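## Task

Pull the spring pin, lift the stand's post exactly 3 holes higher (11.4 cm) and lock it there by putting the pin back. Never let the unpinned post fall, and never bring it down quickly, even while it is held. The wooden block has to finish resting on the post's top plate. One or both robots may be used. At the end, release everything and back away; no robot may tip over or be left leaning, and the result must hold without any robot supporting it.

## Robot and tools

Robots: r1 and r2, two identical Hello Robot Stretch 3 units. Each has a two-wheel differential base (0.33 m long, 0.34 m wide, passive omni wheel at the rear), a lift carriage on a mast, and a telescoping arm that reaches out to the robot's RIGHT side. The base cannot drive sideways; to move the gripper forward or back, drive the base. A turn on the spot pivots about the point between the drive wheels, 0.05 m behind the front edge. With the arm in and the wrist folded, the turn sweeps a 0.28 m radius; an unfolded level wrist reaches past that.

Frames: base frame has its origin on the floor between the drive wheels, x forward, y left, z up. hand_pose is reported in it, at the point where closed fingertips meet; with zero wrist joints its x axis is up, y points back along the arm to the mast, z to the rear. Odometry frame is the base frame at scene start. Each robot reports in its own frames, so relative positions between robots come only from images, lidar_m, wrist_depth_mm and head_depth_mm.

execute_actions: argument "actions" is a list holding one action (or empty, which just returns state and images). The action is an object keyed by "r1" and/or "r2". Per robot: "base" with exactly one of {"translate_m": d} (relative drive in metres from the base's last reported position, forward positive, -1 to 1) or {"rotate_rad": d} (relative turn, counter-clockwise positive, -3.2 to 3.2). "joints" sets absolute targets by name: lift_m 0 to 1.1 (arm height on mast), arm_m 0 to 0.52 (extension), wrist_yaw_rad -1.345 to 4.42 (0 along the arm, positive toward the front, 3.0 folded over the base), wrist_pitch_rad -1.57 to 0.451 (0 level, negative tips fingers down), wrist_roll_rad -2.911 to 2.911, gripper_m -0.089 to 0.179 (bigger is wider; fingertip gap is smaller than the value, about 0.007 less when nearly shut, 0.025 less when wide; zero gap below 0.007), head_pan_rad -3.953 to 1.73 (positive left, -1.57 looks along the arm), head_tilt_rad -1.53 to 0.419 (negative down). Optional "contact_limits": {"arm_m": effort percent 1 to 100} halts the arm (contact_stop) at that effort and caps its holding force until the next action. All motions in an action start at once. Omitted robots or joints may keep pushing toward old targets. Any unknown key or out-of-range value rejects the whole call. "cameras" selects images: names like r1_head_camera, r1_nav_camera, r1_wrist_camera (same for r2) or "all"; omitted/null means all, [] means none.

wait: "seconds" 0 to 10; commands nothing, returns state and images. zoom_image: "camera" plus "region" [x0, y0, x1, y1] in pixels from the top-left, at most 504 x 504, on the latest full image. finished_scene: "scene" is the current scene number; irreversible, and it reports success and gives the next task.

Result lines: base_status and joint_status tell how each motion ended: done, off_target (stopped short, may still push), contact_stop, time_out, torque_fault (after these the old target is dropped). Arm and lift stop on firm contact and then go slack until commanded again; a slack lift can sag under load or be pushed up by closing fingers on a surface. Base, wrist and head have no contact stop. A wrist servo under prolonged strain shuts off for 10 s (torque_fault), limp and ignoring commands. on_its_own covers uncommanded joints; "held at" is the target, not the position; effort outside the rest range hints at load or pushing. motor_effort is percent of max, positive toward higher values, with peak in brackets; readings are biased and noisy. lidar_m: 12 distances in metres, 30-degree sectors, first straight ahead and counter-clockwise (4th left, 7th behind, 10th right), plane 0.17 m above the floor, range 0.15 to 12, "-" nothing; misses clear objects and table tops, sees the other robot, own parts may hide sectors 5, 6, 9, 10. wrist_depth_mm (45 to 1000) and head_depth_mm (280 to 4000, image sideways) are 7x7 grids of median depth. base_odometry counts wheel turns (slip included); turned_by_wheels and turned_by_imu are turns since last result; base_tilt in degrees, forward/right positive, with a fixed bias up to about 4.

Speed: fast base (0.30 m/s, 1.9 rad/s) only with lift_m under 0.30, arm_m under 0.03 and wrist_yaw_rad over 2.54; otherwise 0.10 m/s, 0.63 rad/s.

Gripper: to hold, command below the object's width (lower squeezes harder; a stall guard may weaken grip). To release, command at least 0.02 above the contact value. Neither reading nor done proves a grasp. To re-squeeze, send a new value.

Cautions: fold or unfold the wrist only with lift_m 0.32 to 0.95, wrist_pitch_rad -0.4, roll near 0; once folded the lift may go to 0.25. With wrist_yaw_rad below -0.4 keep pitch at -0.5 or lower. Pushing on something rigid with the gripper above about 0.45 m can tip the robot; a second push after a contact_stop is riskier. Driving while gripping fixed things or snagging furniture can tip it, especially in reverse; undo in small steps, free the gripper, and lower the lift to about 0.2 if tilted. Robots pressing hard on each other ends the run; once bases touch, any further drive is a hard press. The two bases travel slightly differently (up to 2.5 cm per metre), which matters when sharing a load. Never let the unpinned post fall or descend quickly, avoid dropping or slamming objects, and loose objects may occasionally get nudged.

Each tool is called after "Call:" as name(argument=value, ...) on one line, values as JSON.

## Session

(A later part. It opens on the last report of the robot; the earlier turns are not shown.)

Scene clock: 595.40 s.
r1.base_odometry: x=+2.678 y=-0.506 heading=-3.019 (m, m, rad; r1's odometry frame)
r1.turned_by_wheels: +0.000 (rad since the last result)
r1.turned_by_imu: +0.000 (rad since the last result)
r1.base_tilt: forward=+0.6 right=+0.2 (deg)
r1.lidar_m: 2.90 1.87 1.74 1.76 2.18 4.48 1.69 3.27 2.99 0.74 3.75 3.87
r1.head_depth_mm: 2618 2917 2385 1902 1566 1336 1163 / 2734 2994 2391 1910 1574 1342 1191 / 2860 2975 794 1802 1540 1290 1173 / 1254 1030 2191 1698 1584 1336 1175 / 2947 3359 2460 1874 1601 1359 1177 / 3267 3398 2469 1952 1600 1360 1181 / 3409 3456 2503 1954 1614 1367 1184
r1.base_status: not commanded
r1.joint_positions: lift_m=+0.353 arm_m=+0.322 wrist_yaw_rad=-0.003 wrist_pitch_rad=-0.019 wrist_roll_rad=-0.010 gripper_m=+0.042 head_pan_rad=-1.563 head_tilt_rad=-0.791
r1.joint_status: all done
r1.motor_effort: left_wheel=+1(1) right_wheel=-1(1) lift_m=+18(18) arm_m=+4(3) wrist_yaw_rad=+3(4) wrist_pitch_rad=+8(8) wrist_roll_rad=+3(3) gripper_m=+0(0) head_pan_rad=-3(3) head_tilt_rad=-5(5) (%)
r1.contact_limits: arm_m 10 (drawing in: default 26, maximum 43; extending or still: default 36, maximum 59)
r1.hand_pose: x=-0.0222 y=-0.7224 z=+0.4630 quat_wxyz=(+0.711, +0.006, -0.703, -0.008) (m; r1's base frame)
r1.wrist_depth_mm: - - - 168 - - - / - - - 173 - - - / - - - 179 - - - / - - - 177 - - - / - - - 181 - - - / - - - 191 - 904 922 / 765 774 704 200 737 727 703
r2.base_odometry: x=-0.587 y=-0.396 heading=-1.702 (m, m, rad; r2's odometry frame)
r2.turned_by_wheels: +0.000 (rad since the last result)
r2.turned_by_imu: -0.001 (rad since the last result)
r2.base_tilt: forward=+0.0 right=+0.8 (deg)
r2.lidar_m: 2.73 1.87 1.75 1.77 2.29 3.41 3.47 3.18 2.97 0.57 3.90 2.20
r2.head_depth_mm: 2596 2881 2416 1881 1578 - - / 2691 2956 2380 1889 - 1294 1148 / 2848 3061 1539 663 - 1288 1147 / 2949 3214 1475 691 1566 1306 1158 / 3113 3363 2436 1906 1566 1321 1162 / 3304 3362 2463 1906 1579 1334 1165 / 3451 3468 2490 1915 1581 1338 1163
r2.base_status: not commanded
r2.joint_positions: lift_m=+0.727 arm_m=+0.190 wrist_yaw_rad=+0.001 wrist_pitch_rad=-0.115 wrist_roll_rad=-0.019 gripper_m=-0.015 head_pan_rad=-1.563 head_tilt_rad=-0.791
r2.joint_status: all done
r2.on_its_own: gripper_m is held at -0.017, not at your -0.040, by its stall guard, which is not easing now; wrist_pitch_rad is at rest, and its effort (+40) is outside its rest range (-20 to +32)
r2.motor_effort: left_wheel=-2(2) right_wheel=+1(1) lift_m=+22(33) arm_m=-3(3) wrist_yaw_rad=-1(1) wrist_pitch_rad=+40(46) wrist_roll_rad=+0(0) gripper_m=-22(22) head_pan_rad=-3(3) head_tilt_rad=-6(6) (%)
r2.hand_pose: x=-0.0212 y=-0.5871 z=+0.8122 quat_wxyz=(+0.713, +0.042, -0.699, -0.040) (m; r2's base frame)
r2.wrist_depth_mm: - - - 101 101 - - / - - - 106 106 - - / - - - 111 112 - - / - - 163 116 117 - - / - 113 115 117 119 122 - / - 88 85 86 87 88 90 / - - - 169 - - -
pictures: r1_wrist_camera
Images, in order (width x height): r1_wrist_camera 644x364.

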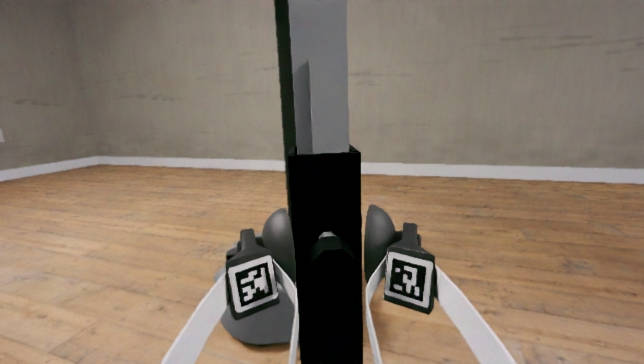

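Call:
execute_actions(actions=[{"r1": {"joints": {"gripper_m": -0.089}}, "r2": {"joints": {"lift_m": 0.7285}}}], cameras=[])

Call:
execute_actions(actions=[{"r1": {"joints": {"arm_m": 0.310, "gripper_m": -0.086}}}], cameras=["r1_wrist_camera", "r1_head_camera"])

Call:
zoom_image(camera="r1_head_camera", region=[470, 150, 650, 250])

Scene clock: 607.23 s.
r1.base_odometry: x=+2.678 y=-0.506 heading=-3.019 (m, m, rad; r1's odometry frame)
r1.turned_by_wheels: +0.000 (rad since the last result)
r1.turned_by_imu: +0.000 (rad since the last result)
r1.base_tilt: forward=+0.6 right=+0.2 (deg)
r1.lidar_m: 2.89 1.87 1.74 1.76 2.19 4.47 1.69 3.26 2.97 0.74 3.77 3.87
r1.head_depth_mm: 2632 2909 2403 1896 1560 1336 1161 / 2736 2985 2409 1907 1578 1334 1193 / 2850 2971 795 1812 1546 1291 1170 / 1260 1034 2191 1687 1588 1343 1174 / 2960 3343 2455 1882 1601 1354 1178 / 3243 3400 2481 1939 1603 1365 1184 / 3396 3434 2510 1950 1606 1368 1183
r1.base_status: not commanded
r1.joint_positions: lift_m=+0.353 arm_m=+0.322 wrist_yaw_rad=+0.004 wrist_pitch_rad=-0.018 wrist_roll_rad=-0.010 gripper_m=-0.087 head_pan_rad=-1.563 head_tilt_rad=-0.791
r1.joint_status: all done
r1.motor_effort: left_wheel=+1(2) right_wheel=+2(2) lift_m=+18(18) arm_m=+4(4) wrist_yaw_rad=-6(5) wrist_pitch_rad=+8(8) wrist_roll_rad=+3(3) gripper_m=-42(100) head_pan_rad=-4(3) head_tilt_rad=-5(5) (%)
r1.hand_pose: x=-0.0205 y=-0.7225 z=+0.4632 quat_wxyz=(+0.711, +0.008, -0.703, -0.005) (m; r1's base frame)
r1.wrist_depth_mm: - - - 166 - - - / - - - 173 - - - / - - - 180 - - - / - - - 177 - - - / - - - 179 - - - / - - 950 192 - 923 879 / 769 757 693 198 744 721 696
r2.base_odometry: x=-0.587 y=-0.396 heading=-1.702 (m, m, rad; r2's odometry frame)
r2.turned_by_wheels: +0.000 (rad since the last result)
r2.turned_by_imu: -0.001 (rad since the last result)
r2.base_tilt: forward=+0.1 right=+0.8 (deg)
r2.lidar_m: 2.73 1.87 1.75 1.78 2.29 3.39 3.45 3.17 2.97 0.57 3.88 2.19
r2.head_depth_mm: 2592 2867 2402 1872 1587 - - / 2709 3002 2459 1880 - 1292 1149 / 2856 3102 1535 666 - 1286 1149 / 2956 3234 1485 692 1565 1299 1152 / 3095 3376 2459 1909 1575 1326 1153 / 3317 3436 2439 1938 1582 1344 1162 / 3496 3453 2480 1947 1585 1340 1164
r2.base_status: not commanded
r2.joint_positions: lift_m=+0.728 arm_m=+0.190 wrist_yaw_rad=+0.001 wrist_pitch_rad=-0.118 wrist_roll_rad=-0.019 gripper_m=-0.015 head_pan_rad=-1.563 head_tilt_rad=-0.791
r2.joint_status: all done
r2.on_its_own: gripper_m is held at -0.017, not at your -0.040, by its stall guard, which is not easing now; wrist_pitch_rad is at rest, and its effort (+41) is outside its rest range (-20 to +32)
r2.motor_effort: left_wheel=-2(2) right_wheel=+1(1) lift_m=+33(34) arm_m=-2(3) wrist_yaw_rad=-2(2) wrist_pitch_rad=+41(41) wrist_roll_rad=+0(0) gripper_m=-22(22) head_pan_rad=-3(3) head_tilt_rad=-6(7) (%)
r2.hand_pose: x=-0.0212 y=-0.5869 z=+0.8125 quat_wxyz=(+0.713, +0.043, -0.699, -0.041) (m; r2's base frame)
r2.wrist_depth_mm: - - - 101 101 - - / - - - 105 106 - - / - - - 111 112 - - / - - 163 116 118 - - / - 113 115 118 119 123 - / - 88 85 86 88 89 91 / - - - 169 - - -
pictures: none
No camera images: the call's "cameras" was empty. Leave "cameras" out to get every camera's image.

Scene clock: 608.10 s.
r1.base_odometry: x=+2.678 y=-0.506 heading=-3.019 (m, m, rad; r1's odometry frame)
r1.turned_by_wheels: +0.000 (rad since the last result)
r1.turned_by_imu: +0.000 (rad since the last result)
r1.base_tilt: forward=+0.6 right=+0.3 (deg)
r1.lidar_m: 2.89 1.88 1.74 1.75 2.19 4.48 1.69 3.29 2.97 0.74 3.75 3.89
r1.head_depth_mm: 2612 2871 2401 1896 1563 1336 1159 / 2724 2962 2387 1910 1578 1341 1191 / 2863 3012 796 1805 1541 1293 1169 / 1250 1033 2186 1693 1590 1341 1176 / 2946 3355 2462 1882 1603 1360 1180 / 3247 3414 2475 1951 1603 1363 1185 / 3419 3436 2478 1949 1611 1368 1186
r1.base_status: not commanded
r1.joint_positions: lift_m=+0.353 arm_m=+0.310 wrist_yaw_rad=-0.003 wrist_pitch_rad=-0.003 wrist_roll_rad=-0.010 gripper_m=-0.081 head_pan_rad=-1.563 head_tilt_rad=-0.791
r1.joint_status: gripper_m off_target (ended at -0.081, target -0.086); the others done
r1.motor_effort: left_wheel=+1(1) right_wheel=+0(3) lift_m=+18(18) arm_m=-5(15) wrist_yaw_rad=+4(6) wrist_pitch_rad=+1(8) wrist_roll_rad=+3(3) gripper_m=-24(41) head_pan_rad=-3(3) head_tilt_rad=-5(5) (%)
r1.hand_pose: x=-0.0223 y=-0.7115 z=+0.4669 quat_wxyz=(+0.711, +0.000, -0.703, -0.003) (m; r1's base frame)
r1.wrist_depth_mm: - - - 179 - - - / - - - 185 - - - / - - - 877 - - - / - - - 187 - - - / - - - 192 - - - / - - 906 203 - 950 947 / 797 789 710 214 744 741 724
r2.base_odometry: x=-0.587 y=-0.396 heading=-1.702 (m, m, rad; r2's odometry frame)
r2.turned_by_wheels: +0.000 (rad since the last result)
r2.turned_by_imu: +0.000 (rad since the last result)
r2.base_tilt: forward=+0.0 right=+0.8 (deg)
r2.lidar_m: 2.74 1.87 1.75 1.78 2.29 3.40 3.47 3.19 2.97 0.57 3.90 2.20
r2.head_depth_mm: 2588 2880 2412 1872 1586 - - / 2708 2979 2387 1867 - 1288 1148 / 2872 3071 1537 665 - 1281 1149 / 2969 3217 1471 692 1560 1299 1152 / 3101 3381 2427 1930 1575 1334 1159 / 3296 3436 2498 1909 1568 1337 1159 / 3467 3486 2482 1936 1582 1339 1153
r2.base_status: not commanded
r2.joint_positions: lift_m=+0.728 arm_m=+0.190 wrist_yaw_rad=+0.001 wrist_pitch_rad=-0.118 wrist_roll_rad=-0.019 gripper_m=-0.015 head_pan_rad=-1.563 head_tilt_rad=-0.791
r2.joint_status: not commanded
r2.on_its_own: gripper_m is held at -0.017, not at your -0.040, by its stall guard, which is not easing now; wrist_pitch_rad is at rest, and its effort (+41) is outside its rest range (-20 to +32)
r2.motor_effort: left_wheel=-2(2) right_wheel=+1(1) lift_m=+33(33) arm_m=-3(3) wrist_yaw_rad=-2(1) wrist_pitch_rad=+41(41) wrist_roll_rad=+0(0) gripper_m=-21(22) head_pan_rad=-3(3) head_tilt_rad=-6(6) (%)
r2.hand_pose: x=-0.0212 y=-0.5869 z=+0.8125 quat_wxyz=(+0.713, +0.043, -0.699, -0.041) (m; r2's base frame)
r2.wrist_depth_mm: - - - 101 101 - - / - - - 106 106 - - / - - - 111 112 - - / - - 163 116 117 - - / - 114 115 118 119 123 - / - 88 85 86 88 89 91 / - - - 169 - - -
pictures: r1_head_camera (sideways: a quarter turn clockwise sets it upright), r1_wrist_camera
Images, in order (width x height): r1_head_camera 896x504, r1_wrist_camera 644x364.

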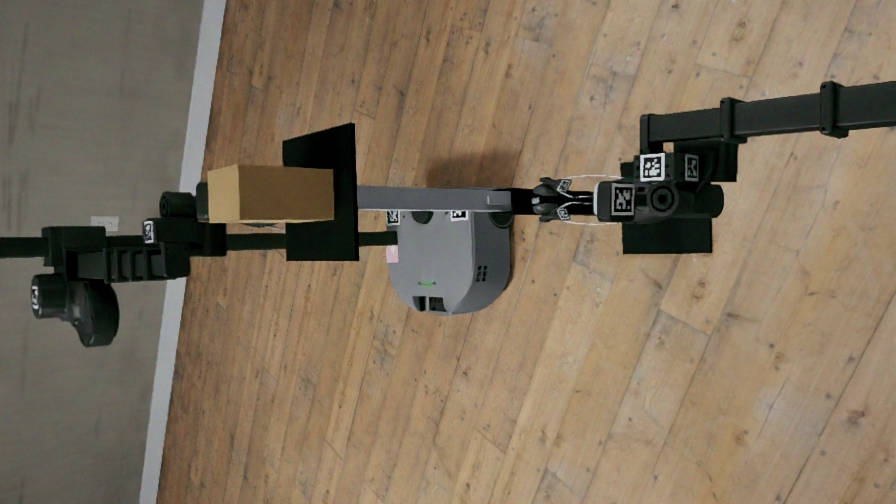

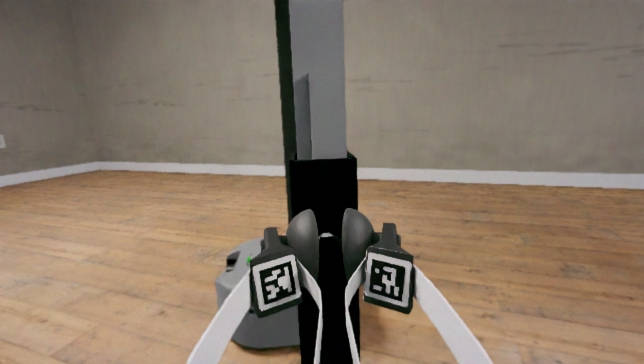

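Region (470, 150, 650, 250) of r1_head_camera's 896x504 image, scaled by 2.800, with more detail than that image has.

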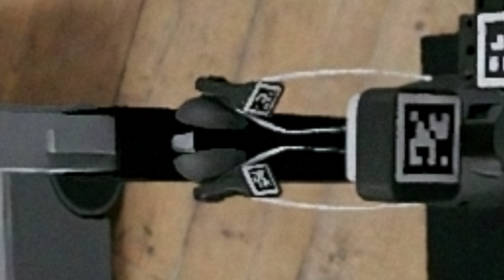

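Call:
execute_actions(actions=[{"r1": {"joints": {"gripper_m": 0.042}}}], cameras=[])

Call:
execute_actions(actions=[{"r1": {"joints": {"arm_m": 0.321}, "contact_limits": {"arm_m": 10}}}], cameras=[])

Call:
execute_actions(actions=[{"r1": {"joints": {"gripper_m": -0.089}}}], cameras=["r1_head_camera"])

Call:
execute_actions(actions=[{"r1": {"joints": {"arm_m": 0.315}}}], cameras=["r1_wrist_camera", "r1_head_camera"])

Call:
zoom_image(camera="r1_head_camera", region=[470, 150, 650, 250])

Scene clock: 691.47 s.
r1.base_odometry: x=+2.678 y=-0.506 heading=-3.019 (m, m, rad; r1's odometry frame)
r1.turned_by_wheels: +0.000 (rad since the last result)
r1.turned_by_imu: -0.001 (rad since the last result)
r1.base_tilt: forward=+0.6 right=+0.3 (deg)
r1.lidar_m: 2.89 1.87 1.74 1.76 2.18 4.46 1.69 3.28 2.99 0.74 3.77 3.87
r1.head_depth_mm: 2604 2899 2379 1896 1562 1333 1165 / 2723 2946 2409 1902 1578 1343 1187 / 2833 2957 795 1809 1513 1290 1175 / 1258 1034 2204 1701 1587 1341 1175 / 2936 3339 2451 1873 1603 1357 1181 / 3250 3396 2479 1954 1604 1364 1180 / 3414 3418 2505 1966 1613 1364 1188
r1.base_status: not commanded
r1.joint_positions: lift_m=+0.353 arm_m=+0.310 wrist_yaw_rad=-0.003 wrist_pitch_rad=-0.019 wrist_roll_rad=-0.010 gripper_m=+0.042 head_pan_rad=-1.563 head_tilt_rad=-0.791
r1.joint_status: all done
r1.motor_effort: left_wheel=+1(1) right_wheel=-1(1) lift_m=+18(18) arm_m=-3(5) wrist_yaw_rad=+4(4) wrist_pitch_rad=+8(8) wrist_roll_rad=+3(3) gripper_m=+0(79) head_pan_rad=-4(3) head_tilt_rad=-5(5) (%)
r1.hand_pose: x=-0.0222 y=-0.7110 z=+0.4630 quat_wxyz=(+0.711, +0.006, -0.703, -0.008) (m; r1's base frame)
r1.wrist_depth_mm: - - - 178 - - - / - - - 183 - - - / - - - 219 - - - / - - - 188 - - - / - - - 194 - - - / - - - 204 - 889 899 / 769 773 692 213 728 706 701
r2.base_odometry: x=-0.587 y=-0.396 heading=-1.702 (m, m, rad; r2's odometry frame)
r2.turned_by_wheels: +0.000 (rad since the last result)
r2.turned_by_imu: -0.004 (rad since the last result)
r2.base_tilt: forward=+0.1 right=+0.8 (deg)
r2.lidar_m: 2.74 1.87 1.75 1.78 2.29 3.40 3.46 3.19 2.97 0.56 3.89 2.19
r2.head_depth_mm: 2618 2847 2389 1889 1576 - - / 2713 2978 2401 1879 - 1291 1145 / 2840 3094 1533 664 - 1287 1148 / 2923 3198 1476 693 1554 1297 1157 / 3137 3356 2479 1901 1573 1329 1162 / 3354 3475 2454 1902 1576 1334 1153 / 3531 3436 2491 1933 1582 1340 1165
r2.base_status: not commanded
r2.joint_positions: lift_m=+0.728 arm_m=+0.190 wrist_yaw_rad=+0.001 wrist_pitch_rad=-0.118 wrist_roll_rad=-0.019 gripper_m=-0.015 head_pan_rad=-1.563 head_tilt_rad=-0.791
r2.joint_status: not commanded
r2.on_its_own: gripper_m is held at -0.017, not at your -0.040, by its stall guard, which is not easing now; wrist_pitch_rad is at rest, and its effort (+41) is outside its rest range (-20 to +32)
r2.motor_effort: left_wheel=-2(2) right_wheel=+1(1) lift_m=+33(33) arm_m=-3(2) wrist_yaw_rad=-2(1) wrist_pitch_rad=+41(41) wrist_roll_rad=+0(0) gripper_m=-23(22) head_pan_rad=-2(2) head_tilt_rad=-7(6) (%)
r2.hand_pose: x=-0.0212 y=-0.5869 z=+0.8125 quat_wxyz=(+0.713, +0.043, -0.699, -0.041) (m; r2's base frame)
r2.wrist_depth_mm: - - - 101 101 - - / - - - 106 106 - - / - - - 111 112 - - / - - 162 116 117 - - / - 114 115 118 119 123 - / - 88 85 86 88 89 91 / - - - 168 - - -
pictures: none
No camera images: the call's "cameras" was empty. Leave "cameras" out to get every camera's image.

Scene clock: 692.30 s.
r1.base_odometry: x=+2.678 y=-0.506 heading=-3.019 (m, m, rad; r1's odometry frame)
r1.turned_by_wheels: +0.000 (rad since the last result)
r1.turned_by_imu: +0.000 (rad since the last result)
r1.base_tilt: forward=+0.5 right=+0.2 (deg)
r1.lidar_m: 2.89 1.87 1.74 1.75 2.18 4.48 1.69 3.27 2.99 0.74 3.76 3.88
r1.head_depth_mm: 2618 2882 2403 1887 1569 1342 1161 / 2726 2969 2419 1903 1578 1336 1188 / 2845 2974 795 1810 1539 1293 1171 / 1255 1030 2200 1695 1594 1342 1172 / 2920 3349 2475 1877 1598 1357 1176 / 3248 3404 2474 1940 1600 1364 1178 / 3421 3447 2497 1959 1610 1367 1186
r1.base_status: not commanded
r1.joint_positions: lift_m=+0.353 arm_m=+0.321 wrist_yaw_rad=-0.003 wrist_pitch_rad=-0.019 wrist_roll_rad=-0.010 gripper_m=+0.042 head_pan_rad=-1.563 head_tilt_rad=-0.791
r1.joint_status: all done
r1.motor_effort: left_wheel=+1(1) right_wheel=-1(1) lift_m=+18(18) arm_m=+4(3) wrist_yaw_rad=+4(3) wrist_pitch_rad=+8(8) wrist_roll_rad=+3(3) gripper_m=+0(0) head_pan_rad=-3(3) head_tilt_rad=-6(5) (%)
r1.contact_limits: arm_m 10 (drawing in: default 26, maximum 43; extending or still: default 36, maximum 59)
r1.hand_pose: x=-0.0222 y=-0.7214 z=+0.4629 quat_wxyz=(+0.711, +0.006, -0.703, -0.008) (m; r1's base frame)
r1.wrist_depth_mm: - - - 169 - - - / - - - 174 - - - / - - - 181 - - - / - - - 177 - - - / - - - 181 - - - / - - - 192 - 907 908 / 769 767 692 201 712 717 700
r2.base_odometry: x=-0.587 y=-0.396 heading=-1.702 (m, m, rad; r2's odometry frame)
r2.turned_by_wheels: +0.000 (rad since the last result)
r2.turned_by_imu: +0.000 (rad since the last result)
r2.base_tilt: forward=+0.1 right=+0.8 (deg)
r2.lidar_m: 2.74 1.87 1.75 1.78 2.29 3.40 3.47 3.20 2.97 0.57 3.91 2.19
r2.head_depth_mm: 2614 2857 2364 1869 1594 - - / 2688 3016 2403 1884 - 1286 1148 / 2876 3050 1535 664 - 1289 1150 / 2936 3219 1477 690 1558 1304 1151 / 3130 3426 2478 1919 1563 1328 1161 / 3305 3408 2475 1927 1588 1338 1162 / 3492 3488 2465 1927 1583 1351 1157
r2.base_status: not commanded
r2.joint_positions: lift_m=+0.728 arm_m=+0.190 wrist_yaw_rad=+0.001 wrist_pitch_rad=-0.118 wrist_roll_rad=-0.019 gripper_m=-0.015 head_pan_rad=-1.563 head_tilt_rad=-0.791
r2.joint_status: not commanded
r2.on_its_own: gripper_m is held at -0.017, not at your -0.040, by its stall guard, which is not easing now; wrist_pitch_rad is at rest, and its effort (+41) is outside its rest range (-20 to +32)
r2.motor_effort: left_wheel=-2(2) right_wheel=+1(1) lift_m=+33(34) arm_m=-3(2) wrist_yaw_rad=-1(2) wrist_pitch_rad=+41(41) wrist_roll_rad=+0(0) gripper_m=-21(22) head_pan_rad=-2(2) head_tilt_rad=-7(7) (%)
r2.hand_pose: x=-0.0212 y=-0.5869 z=+0.8125 quat_wxyz=(+0.713, +0.043, -0.699, -0.041) (m; r2's base frame)
r2.wrist_depth_mm: - - - 101 101 - - / - - - 105 106 - - / - - - 110 112 - - / - - 163 116 117 - - / - 114 115 118 119 123 - / - 88 85 86 87 89 91 / - - - 169 - - -
pictures: none
No camera images: the call's "cameras" was empty. Leave "cameras" out to get every camera's image.

Scene clock: 694.10 s.
r1.base_odometry: x=+2.678 y=-0.506 heading=-3.019 (m, m, rad; r1's odometry frame)
r1.turned_by_wheels: +0.000 (rad since the last result)
r1.turned_by_imu: +0.000 (rad since the last result)
r1.base_tilt: forward=+0.5 right=+0.3 (deg)
r1.lidar_m: 2.90 1.87 1.74 1.75 2.19 4.48 1.69 3.26 2.99 0.74 3.74 3.88
r1.head_depth_mm: 2629 2858 2404 1883 1572 1339 1161 / 2748 3008 2400 1905 1581 1341 1189 / 2840 2990 794 1805 1534 1286 1172 / 1256 1031 2186 1699 1593 1341 1174 / 2914 3330 2460 1877 1589 1359 1179 / 3267 3405 2460 1942 1601 1359 1180 / 3433 3425 2481 1960 1608 1373 1189
r1.base_status: not commanded
r1.joint_positions: lift_m=+0.353 arm_m=+0.321 wrist_yaw_rad=-0.003 wrist_pitch_rad=-0.014 wrist_roll_rad=-0.010 gripper_m=-0.087 head_pan_rad=-1.563 head_tilt_rad=-0.791
r1.joint_status: all done
r1.motor_effort: left_wheel=+1(2) right_wheel=+1(1) lift_m=+18(18) arm_m=-2(4) wrist_yaw_rad=+4(5) wrist_pitch_rad=+6(8) wrist_roll_rad=+3(3) gripper_m=-41(100) head_pan_rad=-3(4) head_tilt_rad=-6(5) (%)
r1.hand_pose: x=-0.0222 y=-0.7220 z=+0.4641 quat_wxyz=(+0.711, +0.004, -0.703, -0.006) (m; r1's base frame)
r1.wrist_depth_mm: - - - 169 - - - / - - - 174 - - - / - - - 182 - - - / - - - 176 - - - / - - - 181 - - - / - - 889 170 - 914 904 / 771 776 698 198 743 711 713
r2.base_odometry: x=-0.587 y=-0.396 heading=-1.702 (m, m, rad; r2's odometry frame)
r2.turned_by_wheels: +0.000 (rad since the last result)
r2.turned_by_imu: +0.000 (rad since the last result)
r2.base_tilt: forward=+0.0 right=+0.8 (deg)
r2.lidar_m: 2.73 1.87 1.75 1.77 2.29 3.38 3.45 3.18 2.97 0.57 3.89 2.19
r2.head_depth_mm: 2593 2833 2402 1892 1589 - - / 2707 2994 2398 1897 - 1287 1150 / 2807 3090 1541 666 - 1289 1149 / 2913 3211 1479 695 1567 1293 1151 / 3162 3353 2435 1937 1560 1330 1160 / 3293 3399 2457 1924 1571 1337 1162 / 3529 3469 2488 1938 1582 1344 1162
r2.base_status: not commanded
r2.joint_positions: lift_m=+0.728 arm_m=+0.190 wrist_yaw_rad=+0.001 wrist_pitch_rad=-0.118 wrist_roll_rad=-0.019 gripper_m=-0.015 head_pan_rad=-1.563 head_tilt_rad=-0.791
r2.joint_status: not commanded
r2.on_its_own: gripper_m is held at -0.017, not at your -0.040, by its stall guard, which is not easing now; wrist_pitch_rad is at rest, and its effort (+41) is outside its rest range (-20 to +32)
r2.motor_effort: left_wheel=-2(2) right_wheel=+1(1) lift_m=+33(32) arm_m=-3(3) wrist_yaw_rad=-1(1) wrist_pitch_rad=+41(41) wrist_roll_rad=+0(0) gripper_m=-22(21) head_pan_rad=-3(3) head_tilt_rad=-6(6) (%)
r2.hand_pose: x=-0.0212 y=-0.5869 z=+0.8125 quat_wxyz=(+0.713, +0.043, -0.699, -0.041) (m; r2's base frame)
r2.wrist_depth_mm: - - - 101 101 - - / - - - 106 106 - - / - - - 110 112 - - / - - 163 116 118 - - / - 114 115 118 119 123 - / - 88 85 86 87 89 91 / - - - 168 - - -
pictures: r1_head_camera (sideways: a quarter turn clockwise sets it upright)
Images, in order (width x height): r1_head_camera 896x504.

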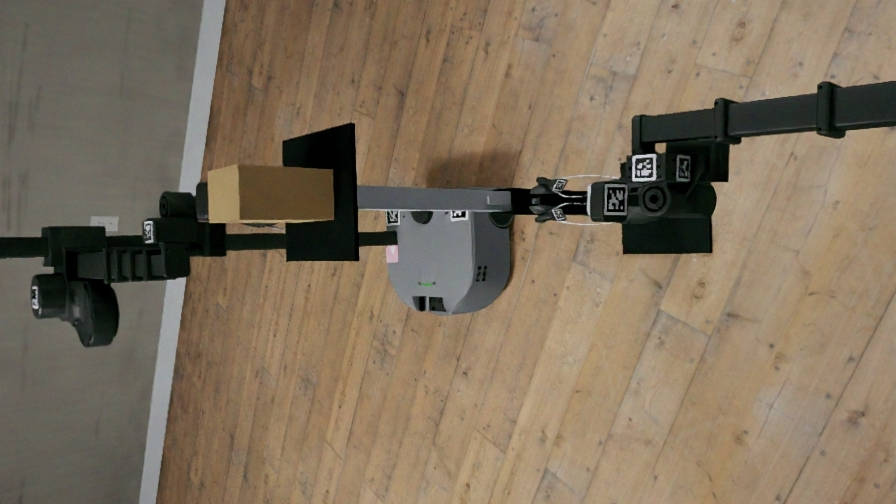

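Scene clock: 694.80 s.
r1.base_odometry: x=+2.678 y=-0.506 heading=-3.019 (m, m, rad; r1's odometry frame)
r1.turned_by_wheels: +0.000 (rad since the last result)
r1.turned_by_imu: +0.000 (rad since the last result)
r1.base_tilt: forward=+0.6 right=+0.3 (deg)
r1.lidar_m: 2.89 1.88 1.74 1.75 2.18 4.46 1.69 3.26 2.99 0.74 3.76 3.88
r1.head_depth_mm: 2637 2893 2399 1885 1562 1339 1164 / 2728 2955 2417 1901 1578 1341 1188 / 2851 3003 794 1798 1540 1291 1171 / 1255 1027 2182 1689 1591 1340 1178 / 2958 3339 2464 1875 1600 1360 1182 / 3240 3420 2476 1945 1602 1362 1186 / 3417 3430 2499 1962 1606 1364 1185
r1.base_status: not commanded
r1.joint_positions: lift_m=+0.353 arm_m=+0.316 wrist_yaw_rad=-0.003 wrist_pitch_rad=-0.012 wrist_roll_rad=-0.010 gripper_m=-0.083 head_pan_rad=-1.563 head_tilt_rad=-0.791
r1.joint_status: all done
r1.motor_effort: left_wheel=+1(0) right_wheel=+1(1) lift_m=+18(19) arm_m=-14(14) wrist_yaw_rad=+3(4) wrist_pitch_rad=+5(6) wrist_roll_rad=+3(3) gripper_m=-39(40) head_pan_rad=-4(3) head_tilt_rad=-4(5) (%)
r1.hand_pose: x=-0.0222 y=-0.7170 z=+0.4647 quat_wxyz=(+0.711, +0.004, -0.703, -0.006) (m; r1's base frame)
r1.wrist_depth_mm: - - - 172 - - - / - - - 178 - - - / - - - 185 - - - / - - - 183 - - - / - - - 186 - - - / - - 860 173 - 914 930 / 781 754 691 208 737 721 697
r2.base_odometry: x=-0.587 y=-0.396 heading=-1.702 (m, m, rad; r2's odometry frame)
r2.turned_by_wheels: +0.000 (rad since the last result)
r2.turned_by_imu: +0.000 (rad since the last result)
r2.base_tilt: forward=+0.0 right=+0.8 (deg)
r2.lidar_m: 2.74 1.87 1.75 1.78 2.29 3.40 3.46 3.19 2.97 0.57 3.87 2.20
r2.head_depth_mm: 2578 2891 2389 1887 1585 - - / 2717 2984 2410 1858 - 1301 1148 / 2851 3059 1534 666 - 1278 1151 / 2930 3190 1480 691 1553 1302 1151 / 3115 3313 2444 1911 1572 1334 1154 / 3314 3437 2475 1941 1566 1335 1157 / 3453 3473 2473 1932 1581 1343 1161
r2.base_status: not commanded
r2.joint_positions: lift_m=+0.728 arm_m=+0.190 wrist_yaw_rad=+0.001 wrist_pitch_rad=-0.118 wrist_roll_rad=-0.019 gripper_m=-0.015 head_pan_rad=-1.563 head_tilt_rad=-0.791
r2.joint_status: not commanded
r2.on_its_own: gripper_m is held at -0.017, not at your -0.040, by its stall guard, which is not easing now; wrist_pitch_rad is at rest, and its effort (+41) is outside its rest range (-20 to +32)
r2.motor_effort: left_wheel=-2(2) right_wheel=+1(1) lift_m=+33(33) arm_m=-3(3) wrist_yaw_rad=-2(1) wrist_pitch_rad=+41(42) wrist_roll_rad=+0(0) gripper_m=-21(22) head_pan_rad=-2(2) head_tilt_rad=-6(6) (%)
r2.hand_pose: x=-0.0212 y=-0.5869 z=+0.8125 quat_wxyz=(+0.713, +0.043, -0.699, -0.041) (m; r2's base frame)
r2.wrist_depth_mm: - - - 101 101 - - / - - - 106 106 - - / - - - 110 111 - - / - - 163 116 118 - - / - 114 116 117 119 123 - / - 88 85 86 87 89 91 / - - - 170 - - -
pictures: r1_head_camera (sideways: a quarter turn clockwise sets it upright), r1_wrist_camera
Images, in order (width x height): r1_head_camera 896x504, r1_wrist_camera 644x364.

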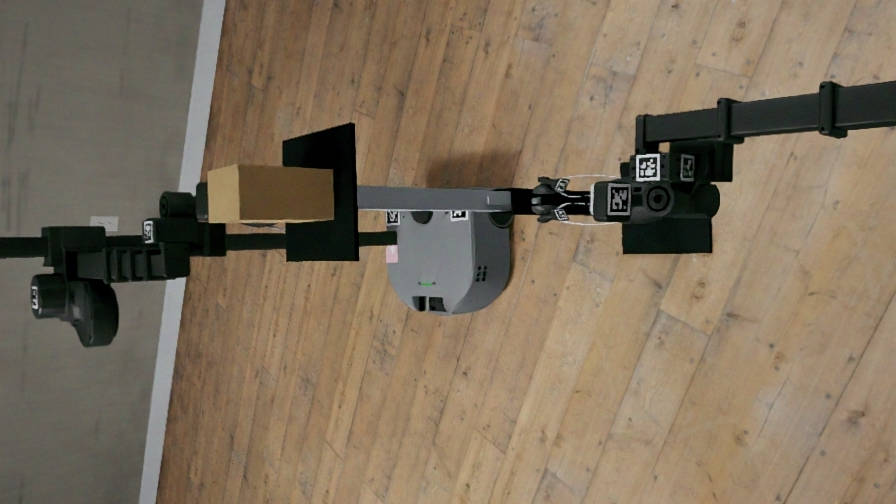

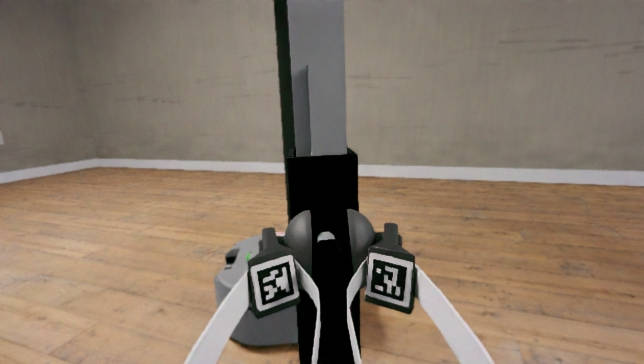

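Region (470, 150, 650, 250) of r1_head_camera's 896x504 image, scaled by 2.800, with more detail than that image has.

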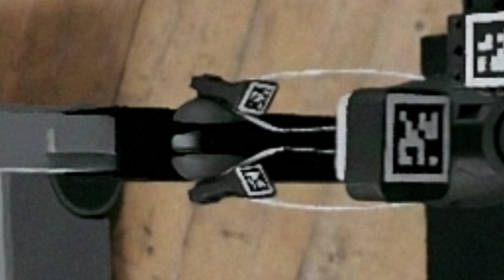

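Call:
execute_actions(actions=[{"r1": {"joints": {"gripper_m": 0.05}}, "r2": {"joints": {"lift_m": 0.712}}}], cameras=[])

Call:
execute_actions(actions=[{"r1": {"joints": {"arm_m": 0.24}}}], cameras=[])

Call:
execute_actions(actions=[{"r1": {"joints": {"wrist_roll_rad": 1.57, "wrist_pitch_rad": -0.9, "lift_m": 0.60, "arm_m": 0.35}}}], cameras=["r1_wrist_camera", "r1_head_camera", "r2_head_camera"])

Scene clock: 816.10 s.
r1.base_odometry: x=+2.678 y=-0.506 heading=-3.019 (m, m, rad; r1's odometry frame)
r1.turned_by_wheels: +0.000 (rad since the last result)
r1.turned_by_imu: -0.001 (rad since the last result)
r1.base_tilt: forward=+0.6 right=+0.2 (deg)
r1.lidar_m: 2.89 1.87 1.74 1.75 2.19 4.47 1.69 3.27 2.99 0.74 3.76 3.86
r1.head_depth_mm: 2623 2886 2399 1900 1571 1338 1159 / 2717 2976 2396 1908 1575 1339 1188 / 2846 2999 794 1803 1547 1290 1169 / 1263 1007 2188 1688 1590 1341 1174 / 2963 3401 2465 1867 1602 1355 1176 / 3287 3371 2473 1941 1593 1360 1182 / 3427 3421 2488 1964 1605 1365 1187
r1.base_status: not commanded
r1.joint_positions: lift_m=+0.353 arm_m=+0.315 wrist_yaw_rad=-0.003 wrist_pitch_rad=-0.019 wrist_roll_rad=-0.010 gripper_m=+0.050 head_pan_rad=-1.563 head_tilt_rad=-0.791
r1.joint_status: all done
r1.motor_effort: left_wheel=+1(1) right_wheel=-1(1) lift_m=+18(18) arm_m=-3(7) wrist_yaw_rad=+4(3) wrist_pitch_rad=+8(8) wrist_roll_rad=+3(3) gripper_m=-1(78) head_pan_rad=-3(3) head_tilt_rad=-5(4) (%)
r1.hand_pose: x=-0.0222 y=-0.7160 z=+0.4630 quat_wxyz=(+0.711, +0.006, -0.703, -0.008) (m; r1's base frame)
r1.wrist_depth_mm: - - - 174 - - - / - - - 179 - - - / - - - 189 - - - / - - - 183 - - - / - - - 188 - - - / - - - 200 - 914 876 / 782 742 701 208 732 733 715
r2.base_odometry: x=-0.587 y=-0.396 heading=-1.702 (m, m, rad; r2's odometry frame)
r2.turned_by_wheels: +0.000 (rad since the last result)
r2.turned_by_imu: -0.004 (rad since the last result)
r2.base_tilt: forward=+0.0 right=+0.7 (deg)
r2.lidar_m: 2.74 1.87 1.75 1.78 2.29 3.40 3.47 3.19 2.97 0.57 3.89 2.19
r2.head_depth_mm: 2585 2867 2390 1869 1578 - - / 2711 2982 2414 1842 - 1299 1150 / 2834 3113 1531 667 - 1287 1148 / 2957 3204 1474 692 1528 1302 1154 / 3101 3371 2444 1921 1567 1330 1154 / 3265 3401 2480 1923 1587 1337 1161 / 3520 3479 2499 1940 1588 1346 1158
r2.base_status: not commanded
r2.joint_positions: lift_m=+0.712 arm_m=+0.190 wrist_yaw_rad=+0.001 wrist_pitch_rad=-0.064 wrist_roll_rad=-0.019 gripper_m=-0.015 head_pan_rad=-1.563 head_tilt_rad=-0.791
r2.joint_status: all done
r2.on_its_own: gripper_m is held at -0.017, not at your -0.040, by its stall guard, which is not easing now
r2.motor_effort: left_wheel=-2(2) right_wheel=+1(1) lift_m=+18(30) arm_m=-2(2) wrist_yaw_rad=-2(2) wrist_pitch_rad=+23(41) wrist_roll_rad=+0(0) gripper_m=-21(22) head_pan_rad=-3(3) head_tilt_rad=-7(6) (%)
r2.hand_pose: x=-0.0212 y=-0.5894 z=+0.8106 quat_wxyz=(+0.714, +0.023, -0.700, -0.022) (m; r2's base frame)
r2.wrist_depth_mm: - - - 105 106 - - / - - - 109 109 - - / - - - 113 114 - - / - - 182 117 118 - - / - 106 108 111 114 117 - / - 85 83 83 84 82 83 / - - - 164 - - -
pictures: none
No camera images: the call's "cameras" was empty. Leave "cameras" out to get every camera's image.

Scene clock: 817.83 s.
r1.base_odometry: x=+2.678 y=-0.506 heading=-3.019 (m, m, rad; r1's odometry frame)
r1.turned_by_wheels: +0.000 (rad since the last result)
r1.turned_by_imu: +0.000 (rad since the last result)
r1.base_tilt: forward=+0.6 right=+0.3 (deg)
r1.lidar_m: 2.90 1.87 1.74 1.75 2.19 4.48 1.69 3.27 2.99 0.74 3.77 3.86
r1.head_depth_mm: 2626 2876 2385 1896 1573 1334 1164 / 2734 2983 2411 1890 1580 1377 1168 / 2850 2993 794 1809 1470 - 1148 / 1264 1007 2190 1700 1590 1340 1176 / 2935 3324 2455 1885 1593 1355 1185 / 3272 3429 2464 1941 1600 1363 1186 / 3417 3460 2502 1956 1606 1363 1189
r1.base_status: not commanded
r1.joint_positions: lift_m=+0.353 arm_m=+0.240 wrist_yaw_rad=-0.002 wrist_pitch_rad=-0.019 wrist_roll_rad=-0.010 gripper_m=+0.050 head_pan_rad=-1.563 head_tilt_rad=-0.791
r1.joint_status: all done
r1.motor_effort: left_wheel=+1(2) right_wheel=-1(1) lift_m=+18(18) arm_m=-3(3) wrist_yaw_rad=+3(4) wrist_pitch_rad=+8(8) wrist_roll_rad=+3(3) gripper_m=+0(0) head_pan_rad=-3(3) head_tilt_rad=-5(4) (%)
r1.hand_pose: x=-0.0220 y=-0.6410 z=+0.4628 quat_wxyz=(+0.711, +0.006, -0.703, -0.008) (m; r1's base frame)
r1.wrist_depth_mm: - - - 888 - - - / - - - 906 - - - / - - - 949 - - - / - - - - - - - / - - - 272 - - - / - - - 283 - 934 904 / 775 775 739 294 719 714 688
r2.base_odometry: x=-0.587 y=-0.396 heading=-1.702 (m, m, rad; r2's odometry frame)
r2.turned_by_wheels: +0.000 (rad since the last result)
r2.turned_by_imu: +0.000 (rad since the last result)
r2.base_tilt: forward=+0.0 right=+0.8 (deg)
r2.lidar_m: 2.74 1.87 1.75 1.78 2.30 3.40 3.45 3.20 2.98 0.57 3.92 2.19
r2.head_depth_mm: 2626 2868 2400 1890 1587 - - / 2688 3002 2409 1829 - 1293 1151 / 2862 3068 1538 665 - 1284 1150 / 2925 3191 1476 692 1568 1310 1152 / 3164 3338 2430 1909 1578 1335 1158 / 3362 3467 2457 1923 1574 1334 1157 / 3491 3519 2485 1924 1589 1344 1157
r2.base_status: not commanded
r2.joint_positions: lift_m=+0.712 arm_m=+0.190 wrist_yaw_rad=+0.001 wrist_pitch_rad=-0.064 wrist_roll_rad=-0.019 gripper_m=-0.015 head_pan_rad=-1.563 head_tilt_rad=-0.791
r2.joint_status: not commanded
r2.on_its_own: gripper_m is held at -0.017, not at your -0.040, by its stall guard, which is not easing now
r2.motor_effort: left_wheel=-2(2) right_wheel=+1(1) lift_m=+18(18) arm_m=-2(2) wrist_yaw_rad=-1(1) wrist_pitch_rad=+23(23) wrist_roll_rad=+0(0) gripper_m=-21(21) head_pan_rad=-3(2) head_tilt_rad=-6(6) (%)
r2.hand_pose: x=-0.0212 y=-0.5894 z=+0.8106 quat_wxyz=(+0.714, +0.023, -0.700, -0.022) (m; r2's base frame)
r2.wrist_depth_mm: - - - 105 105 - - / - - - 109 109 - - / - - - 113 114 - - / - - 183 117 118 - - / - 106 109 111 114 117 - / - 85 83 83 84 82 83 / - - - 164 - - -
pictures: none
No camera images: the call's "cameras" was empty. Leave "cameras" out to get every camera's image.

Scene clock: 820.90 s.
r1.base_odometry: x=+2.678 y=-0.506 heading=-3.019 (m, m, rad; r1's odometry frame)
r1.turned_by_wheels: +0.000 (rad since the last result)
r1.turned_by_imu: +0.000 (rad since the last result)
r1.base_tilt: forward=+0.6 right=+0.3 (deg)
r1.lidar_m: 2.90 1.87 1.74 1.75 2.18 4.48 1.69 3.28 2.99 0.74 3.76 3.88
r1.head_depth_mm: 2623 2900 2383 1889 1564 1361 - / 2727 2972 2413 1952 - 1343 1169 / 2849 3007 793 1901 1466 1338 1172 / 1259 1007 2188 1691 1584 1345 1174 / 2919 3360 2453 1872 1591 1359 1181 / 3261 3389 2462 1956 1599 1365 1181 / 3411 3430 2491 1950 1610 1366 1184
r1.base_status: not commanded
r1.joint_positions: lift_m=+0.600 arm_m=+0.350 wrist_yaw_rad=-0.002 wrist_pitch_rad=-0.906 wrist_roll_rad=+1.565 gripper_m=+0.050 head_pan_rad=-1.563 head_tilt_rad=-0.791
r1.joint_status: all done
r1.motor_effort: left_wheel=+2(2) right_wheel=-1(1) lift_m=+25(27) arm_m=+4(6) wrist_yaw_rad=+2(3) wrist_pitch_rad=+3(8) wrist_roll_rad=+3(6) gripper_m=+0(0) head_pan_rad=-4(3) head_tilt_rad=-6(6) (%)
r1.hand_pose: x=-0.0218 y=-0.6336 z=+0.5218 quat_wxyz=(+0.002, +0.000, -0.899, -0.438) (m; r1's base frame)
r1.wrist_depth_mm: - - 911 754 610 522 461 / - - 946 777 633 534 475 / - - 914 798 598 552 472 / - - 265 356 633 554 487 / 177 203 261 829 648 588 499 / - - - 850 - 582 508 / - - - 921 720 586 521
r2.base_odometry: x=-0.587 y=-0.396 heading=-1.702 (m, m, rad; r2's odometry frame)
r2.turned_by_wheels: +0.000 (rad since the last result)
r2.turned_by_imu: -0.001 (rad since the last result)
r2.base_tilt: forward=+0.0 right=+0.7 (deg)
r2.lidar_m: 2.74 1.86 1.75 1.78 2.29 3.41 3.47 3.20 2.97 0.57 3.88 2.20
r2.head_depth_mm: 2573 2813 2374 1897 1589 - - / 2723 2981 2422 1841 - 1299 1149 / 2818 3048 2245 666 - 1280 1148 / 2899 1343 954 695 1564 1299 1158 / 3157 3235 2459 1916 1575 1320 1153 / 3313 3448 2472 1925 1582 1341 1164 / 3520 3483 2495 1940 1582 1341 1164
r2.base_status: not commanded
r2.joint_positions: lift_m=+0.712 arm_m=+0.190 wrist_yaw_rad=+0.001 wrist_pitch_rad=-0.064 wrist_roll_rad=-0.019 gripper_m=-0.015 head_pan_rad=-1.563 head_tilt_rad=-0.791
r2.joint_status: not commanded
r2.on_its_own: gripper_m is held at -0.017, not at your -0.040, by its stall guard, which is not easing now
r2.motor_effort: left_wheel=-2(2) right_wheel=+1(1) lift_m=+18(18) arm_m=-2(1) wrist_yaw_rad=-2(1) wrist_pitch_rad=+22(22) wrist_roll_rad=+0(0) gripper_m=-21(22) head_pan_rad=-3(3) head_tilt_rad=-6(6) (%)
r2.hand_pose: x=-0.0212 y=-0.5894 z=+0.8106 quat_wxyz=(+0.714, +0.023, -0.700, -0.022) (m; r2's base frame)
r2.wrist_depth_mm: - - - 105 105 - - / - - - 109 109 - - / - - - 113 114 - - / - - 183 117 118 - - / - 106 109 111 114 117 - / - 85 83 83 84 82 83 / - - - 163 - - -
pictures: r1_head_camera (sideways: a quarter turn clockwise sets it upright), r1_wrist_camera, r2_head_camera (sideways: a quarter turn clockwise sets it upright)
Images, in order (width x height): r1_head_camera 896x504, r1_wrist_camera 644x364, r2_head_camera 896x504.

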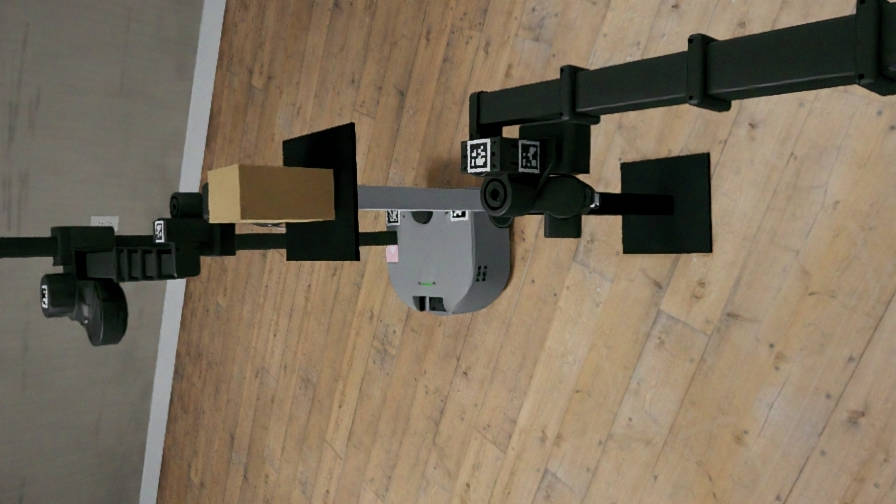

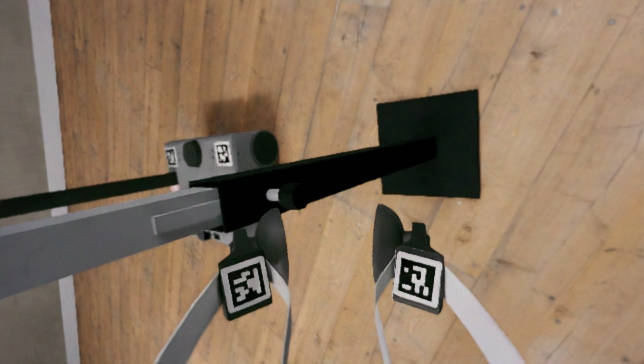

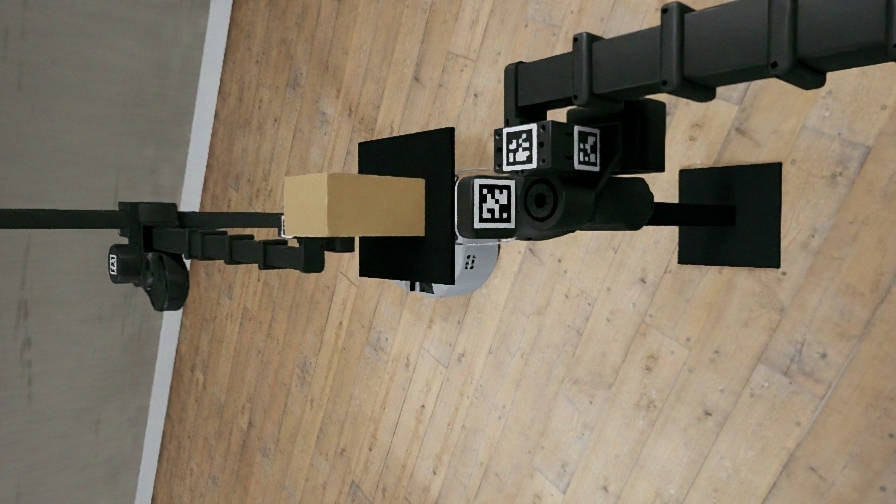

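Call:
execute_actions(actions=[{"r1": {"joints": {"lift_m": 0.575, "arm_m": 0.395}, "contact_limits": {"arm_m": 10}}}], cameras=["r1_wrist_camera"])

Scene clock: 832.87 s.
r1.base_odometry: x=+2.678 y=-0.506 heading=-3.019 (m, m, rad; r1's odometry frame)
r1.turned_by_wheels: +0.000 (rad since the last result)
r1.turned_by_imu: +0.000 (rad since the last result)
r1.base_tilt: forward=+0.6 right=+0.3 (deg)
r1.lidar_m: 2.90 1.87 1.74 1.76 2.19 4.48 1.69 3.27 2.99 0.74 3.75 3.88
r1.head_depth_mm: 2621 2894 2409 1897 1568 1350 1179 / 2735 2979 2414 1960 1539 1325 1168 / 2838 3003 794 1904 1506 1331 1168 / 1266 1008 2195 1692 1586 1345 1176 / 2939 3349 2473 1882 1600 1359 1179 / 3255 3416 2506 1939 1608 1362 1182 / 3436 3427 2502 1950 1609 1364 1184
r1.base_status: not commanded
r1.joint_positions: lift_m=+0.575 arm_m=+0.395 wrist_yaw_rad=-0.002 wrist_pitch_rad=-0.907 wrist_roll_rad=+1.565 gripper_m=+0.050 head_pan_rad=-1.563 head_tilt_rad=-0.791
r1.joint_status: all done
r1.motor_effort: left_wheel=+1(1) right_wheel=-1(1) lift_m=+18(24) arm_m=+4(5) wrist_yaw_rad=+2(3) wrist_pitch_rad=+2(3) wrist_roll_rad=+3(3) gripper_m=+0(0) head_pan_rad=-3(3) head_tilt_rad=-5(5) (%)
r1.contact_limits: arm_m 10 (drawing in: default 26, maximum 43; extending or still: default 36, maximum 59)
r1.hand_pose: x=-0.0218 y=-0.6784 z=+0.4971 quat_wxyz=(+0.002, +0.000, -0.899, -0.438) (m; r1's base frame)
r1.wrist_depth_mm: - - 869 692 589 497 436 / - - 916 736 597 513 440 / - - 864 740 604 515 457 / - - 724 281 585 540 466 / - 165 191 776 615 555 476 / 138 - - 821 - 569 497 / - - - 872 691 575 503
r2.base_odometry: x=-0.587 y=-0.396 heading=-1.702 (m, m, rad; r2's odometry frame)
r2.turned_by_wheels: +0.000 (rad since the last result)
r2.turned_by_imu: -0.001 (rad since the last result)
r2.base_tilt: forward=+0.0 right=+0.7 (deg)
r2.lidar_m: 2.74 1.87 1.75 1.78 2.29 3.39 3.47 3.20 2.97 0.57 3.90 2.19
r2.head_depth_mm: 2599 2901 2393 1879 1588 - - / 2720 2997 2370 1837 - 1292 1145 / 2849 3074 2272 666 - 1287 1151 / 2914 1354 963 694 1563 1293 1157 / 3083 3207 2414 1903 1576 1333 1159 / 3319 3377 2471 1926 1572 1338 1161 / 3531 3484 2505 1929 1583 1343 1164
r2.base_status: not commanded
r2.joint_positions: lift_m=+0.712 arm_m=+0.190 wrist_yaw_rad=+0.001 wrist_pitch_rad=-0.064 wrist_roll_rad=-0.019 gripper_m=-0.015 head_pan_rad=-1.563 head_tilt_rad=-0.791
r2.joint_status: not commanded
r2.on_its_own: gripper_m is held at -0.017, not at your -0.040, by its stall guard, which is not easing now
r2.motor_effort: left_wheel=-2(2) right_wheel=+1(1) lift_m=+18(18) arm_m=-1(2) wrist_yaw_rad=-2(1) wrist_pitch_rad=+22(22) wrist_roll_rad=+0(0) gripper_m=-21(21) head_pan_rad=-2(2) head_tilt_rad=-6(6) (%)
r2.hand_pose: x=-0.0212 y=-0.5894 z=+0.8106 quat_wxyz=(+0.714, +0.023, -0.700, -0.022) (m; r2's base frame)
r2.wrist_depth_mm: - - - 105 106 - - / - - - 109 109 - - / - - - 113 114 - - / - - 183 117 118 - - / - 106 108 111 114 117 - / - 85 83 83 84 82 83 / - - - 164 - - -
pictures: r1_wrist_camera
Images, in order (width x height): r1_wrist_camera 644x364.

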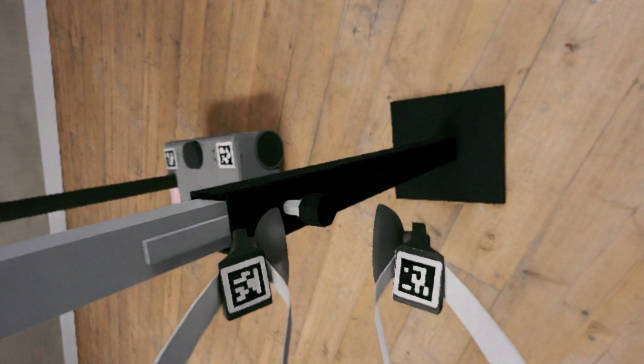

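Call:
execute_actions(actions=[])

Scene clock: 860.67 s.
r1.base_odometry: x=+2.678 y=-0.506 heading=-3.019 (m, m, rad; r1's odometry frame)
r1.turned_by_wheels: +0.000 (rad since the last result)
r1.turned_by_imu: +0.000 (rad since the last result)
r1.base_tilt: forward=+0.6 right=+0.2 (deg)
r1.lidar_m: 2.90 1.87 1.74 1.75 2.19 4.47 1.69 3.27 2.98 0.74 3.75 3.87
r1.head_depth_mm: 2621 2880 2380 1901 1560 1348 1179 / 2740 2996 2403 1967 1539 1331 1164 / 2835 2977 794 1907 1505 1334 1169 / 1263 1006 2189 1689 1583 1338 1174 / 2950 3353 2450 1883 1599 1358 1177 / 3240 3411 2461 1950 1602 1363 1181 / 3399 3444 2497 1960 1607 1372 1188
r1.base_status: not commanded
r1.joint_positions: lift_m=+0.575 arm_m=+0.395 wrist_yaw_rad=-0.002 wrist_pitch_rad=-0.907 wrist_roll_rad=+1.565 gripper_m=+0.050 head_pan_rad=-1.563 head_tilt_rad=-0.791
r1.joint_status: all done
r1.motor_effort: left_wheel=+2(1) right_wheel=-1(1) lift_m=+18(24) arm_m=+4(5) wrist_yaw_rad=+2(3) wrist_pitch_rad=+3(3) wrist_roll_rad=+3(3) gripper_m=+0(0) head_pan_rad=-3(3) head_tilt_rad=-5(5) (%)
r1.contact_limits: arm_m 10 (drawing in: default 26, maximum 43; extending or still: default 36, maximum 59)
r1.hand_pose: x=-0.0218 y=-0.6784 z=+0.4971 quat_wxyz=(+0.002, +0.000, -0.899, -0.438) (m; r1's base frame)
r1.wrist_depth_mm: - - 888 691 584 495 433 / - - 917 736 594 509 455 / - - 889 765 599 530 455 / - - 728 278 584 534 476 / - 165 191 750 624 555 486 / 138 - - 823 - 564 496 / - - - 896 704 562 514
r2.base_odometry: x=-0.587 y=-0.396 heading=-1.702 (m, m, rad; r2's odometry frame)
r2.turned_by_wheels: +0.000 (rad since the last result)
r2.turned_by_imu: -0.001 (rad since the last result)
r2.base_tilt: forward=+0.0 right=+0.8 (deg)
r2.lidar_m: 2.74 1.87 1.75 1.78 2.29 3.40 3.46 3.19 2.96 0.57 3.89 2.20
r2.head_depth_mm: 2592 2875 2385 1889 1584 - - / 2716 2960 2411 1839 - 1296 1145 / 2810 3067 2234 665 - 1293 1154 / 2951 1350 968 691 1563 1295 1157 / 3122 3215 2440 1927 1584 1324 1156 / 3292 3402 2474 1926 1575 1333 1164 / 3564 3405 2471 1944 1587 1340 1163
r2.base_status: not commanded
r2.joint_positions: lift_m=+0.712 arm_m=+0.190 wrist_yaw_rad=+0.001 wrist_pitch_rad=-0.064 wrist_roll_rad=-0.019 gripper_m=-0.015 head_pan_rad=-1.563 head_tilt_rad=-0.791
r2.joint_status: not commanded
r2.on_its_own: gripper_m is held at -0.017, not at your -0.040, by its stall guard, which is not easing now
r2.motor_effort: left_wheel=-2(2) right_wheel=+1(1) lift_m=+18(18) arm_m=-1(2) wrist_yaw_rad=-2(1) wrist_pitch_rad=+23(22) wrist_roll_rad=+0(0) gripper_m=-21(21) head_pan_rad=-3(2) head_tilt_rad=-7(6) (%)
r2.hand_pose: x=-0.0212 y=-0.5894 z=+0.8106 quat_wxyz=(+0.714, +0.023, -0.700, -0.022) (m; r2's base frame)
r2.wrist_depth_mm: - - - 105 105 - - / - - - 109 109 - - / - - - 113 114 - - / - - 183 117 118 - - / - 106 109 111 114 117 - / - 85 83 83 84 82 83 / - - - 163 - - -
pictures: r1_head_camera (sideways: a quarter turn clockwise sets it upright), r1_nav_camera (sideways: a quarter turn counterclockwise sets it upright), r1_wrist_camera, r2_head_camera (sideways: a quarter turn clockwise sets it upright), r2_nav_camera (sideways: a quarter turn counterclockwise sets it upright), r2_wrist_camera
Images, in order (width x height): r1_head_camera 896x504, r1_nav_camera 672x504, r1_wrist_camera 644x364, r2_head_camera 896x504, r2_nav_camera 672x504, r2_wrist_camera 644x364.

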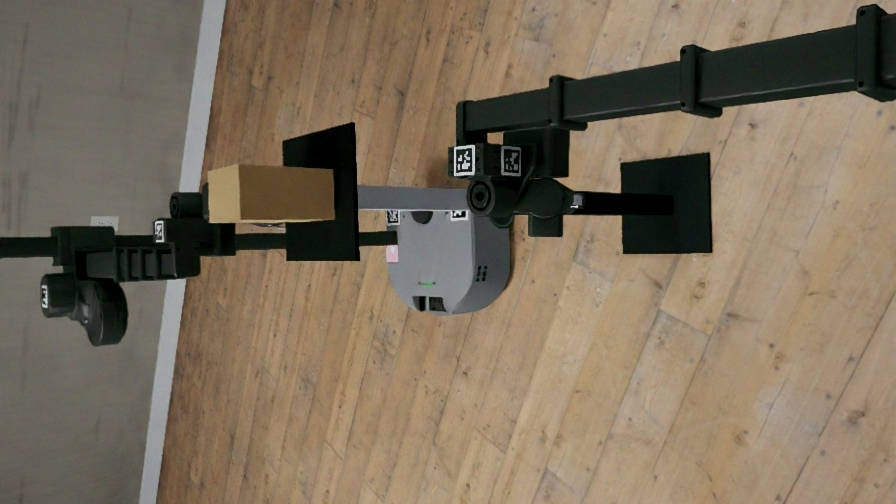

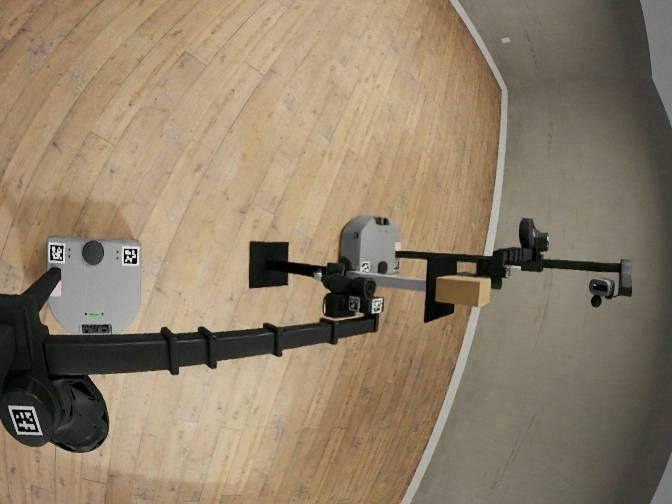

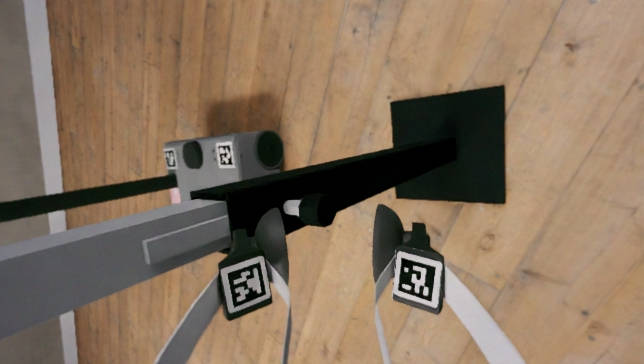

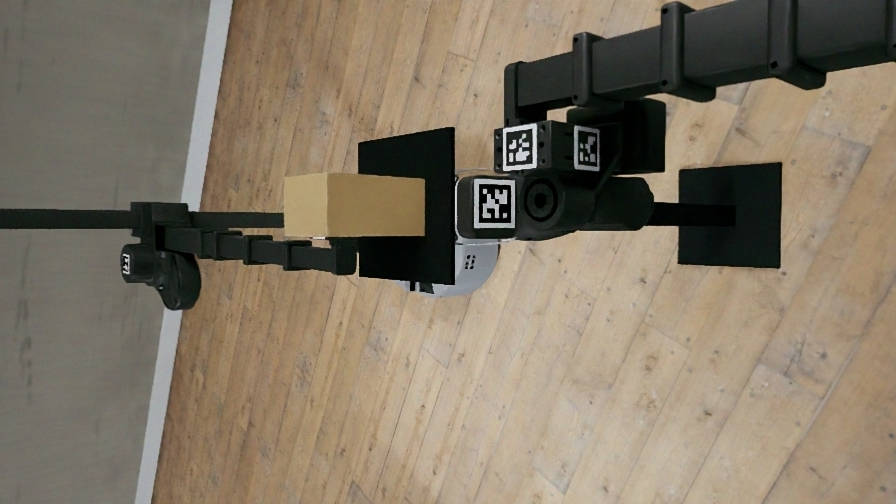

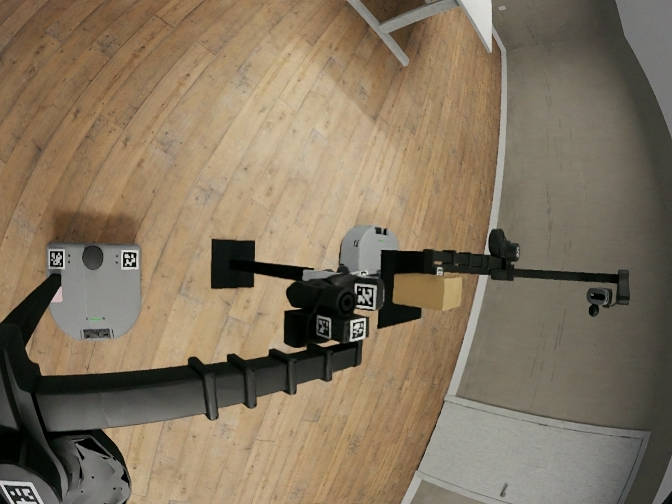

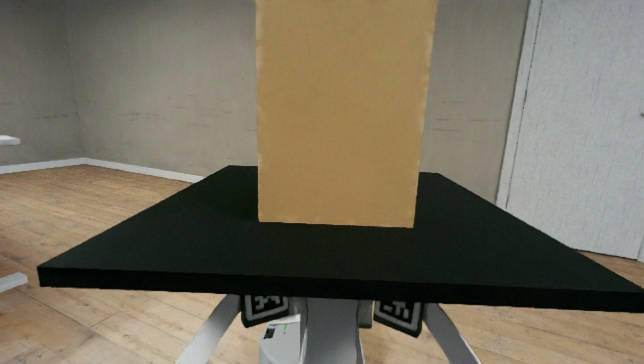

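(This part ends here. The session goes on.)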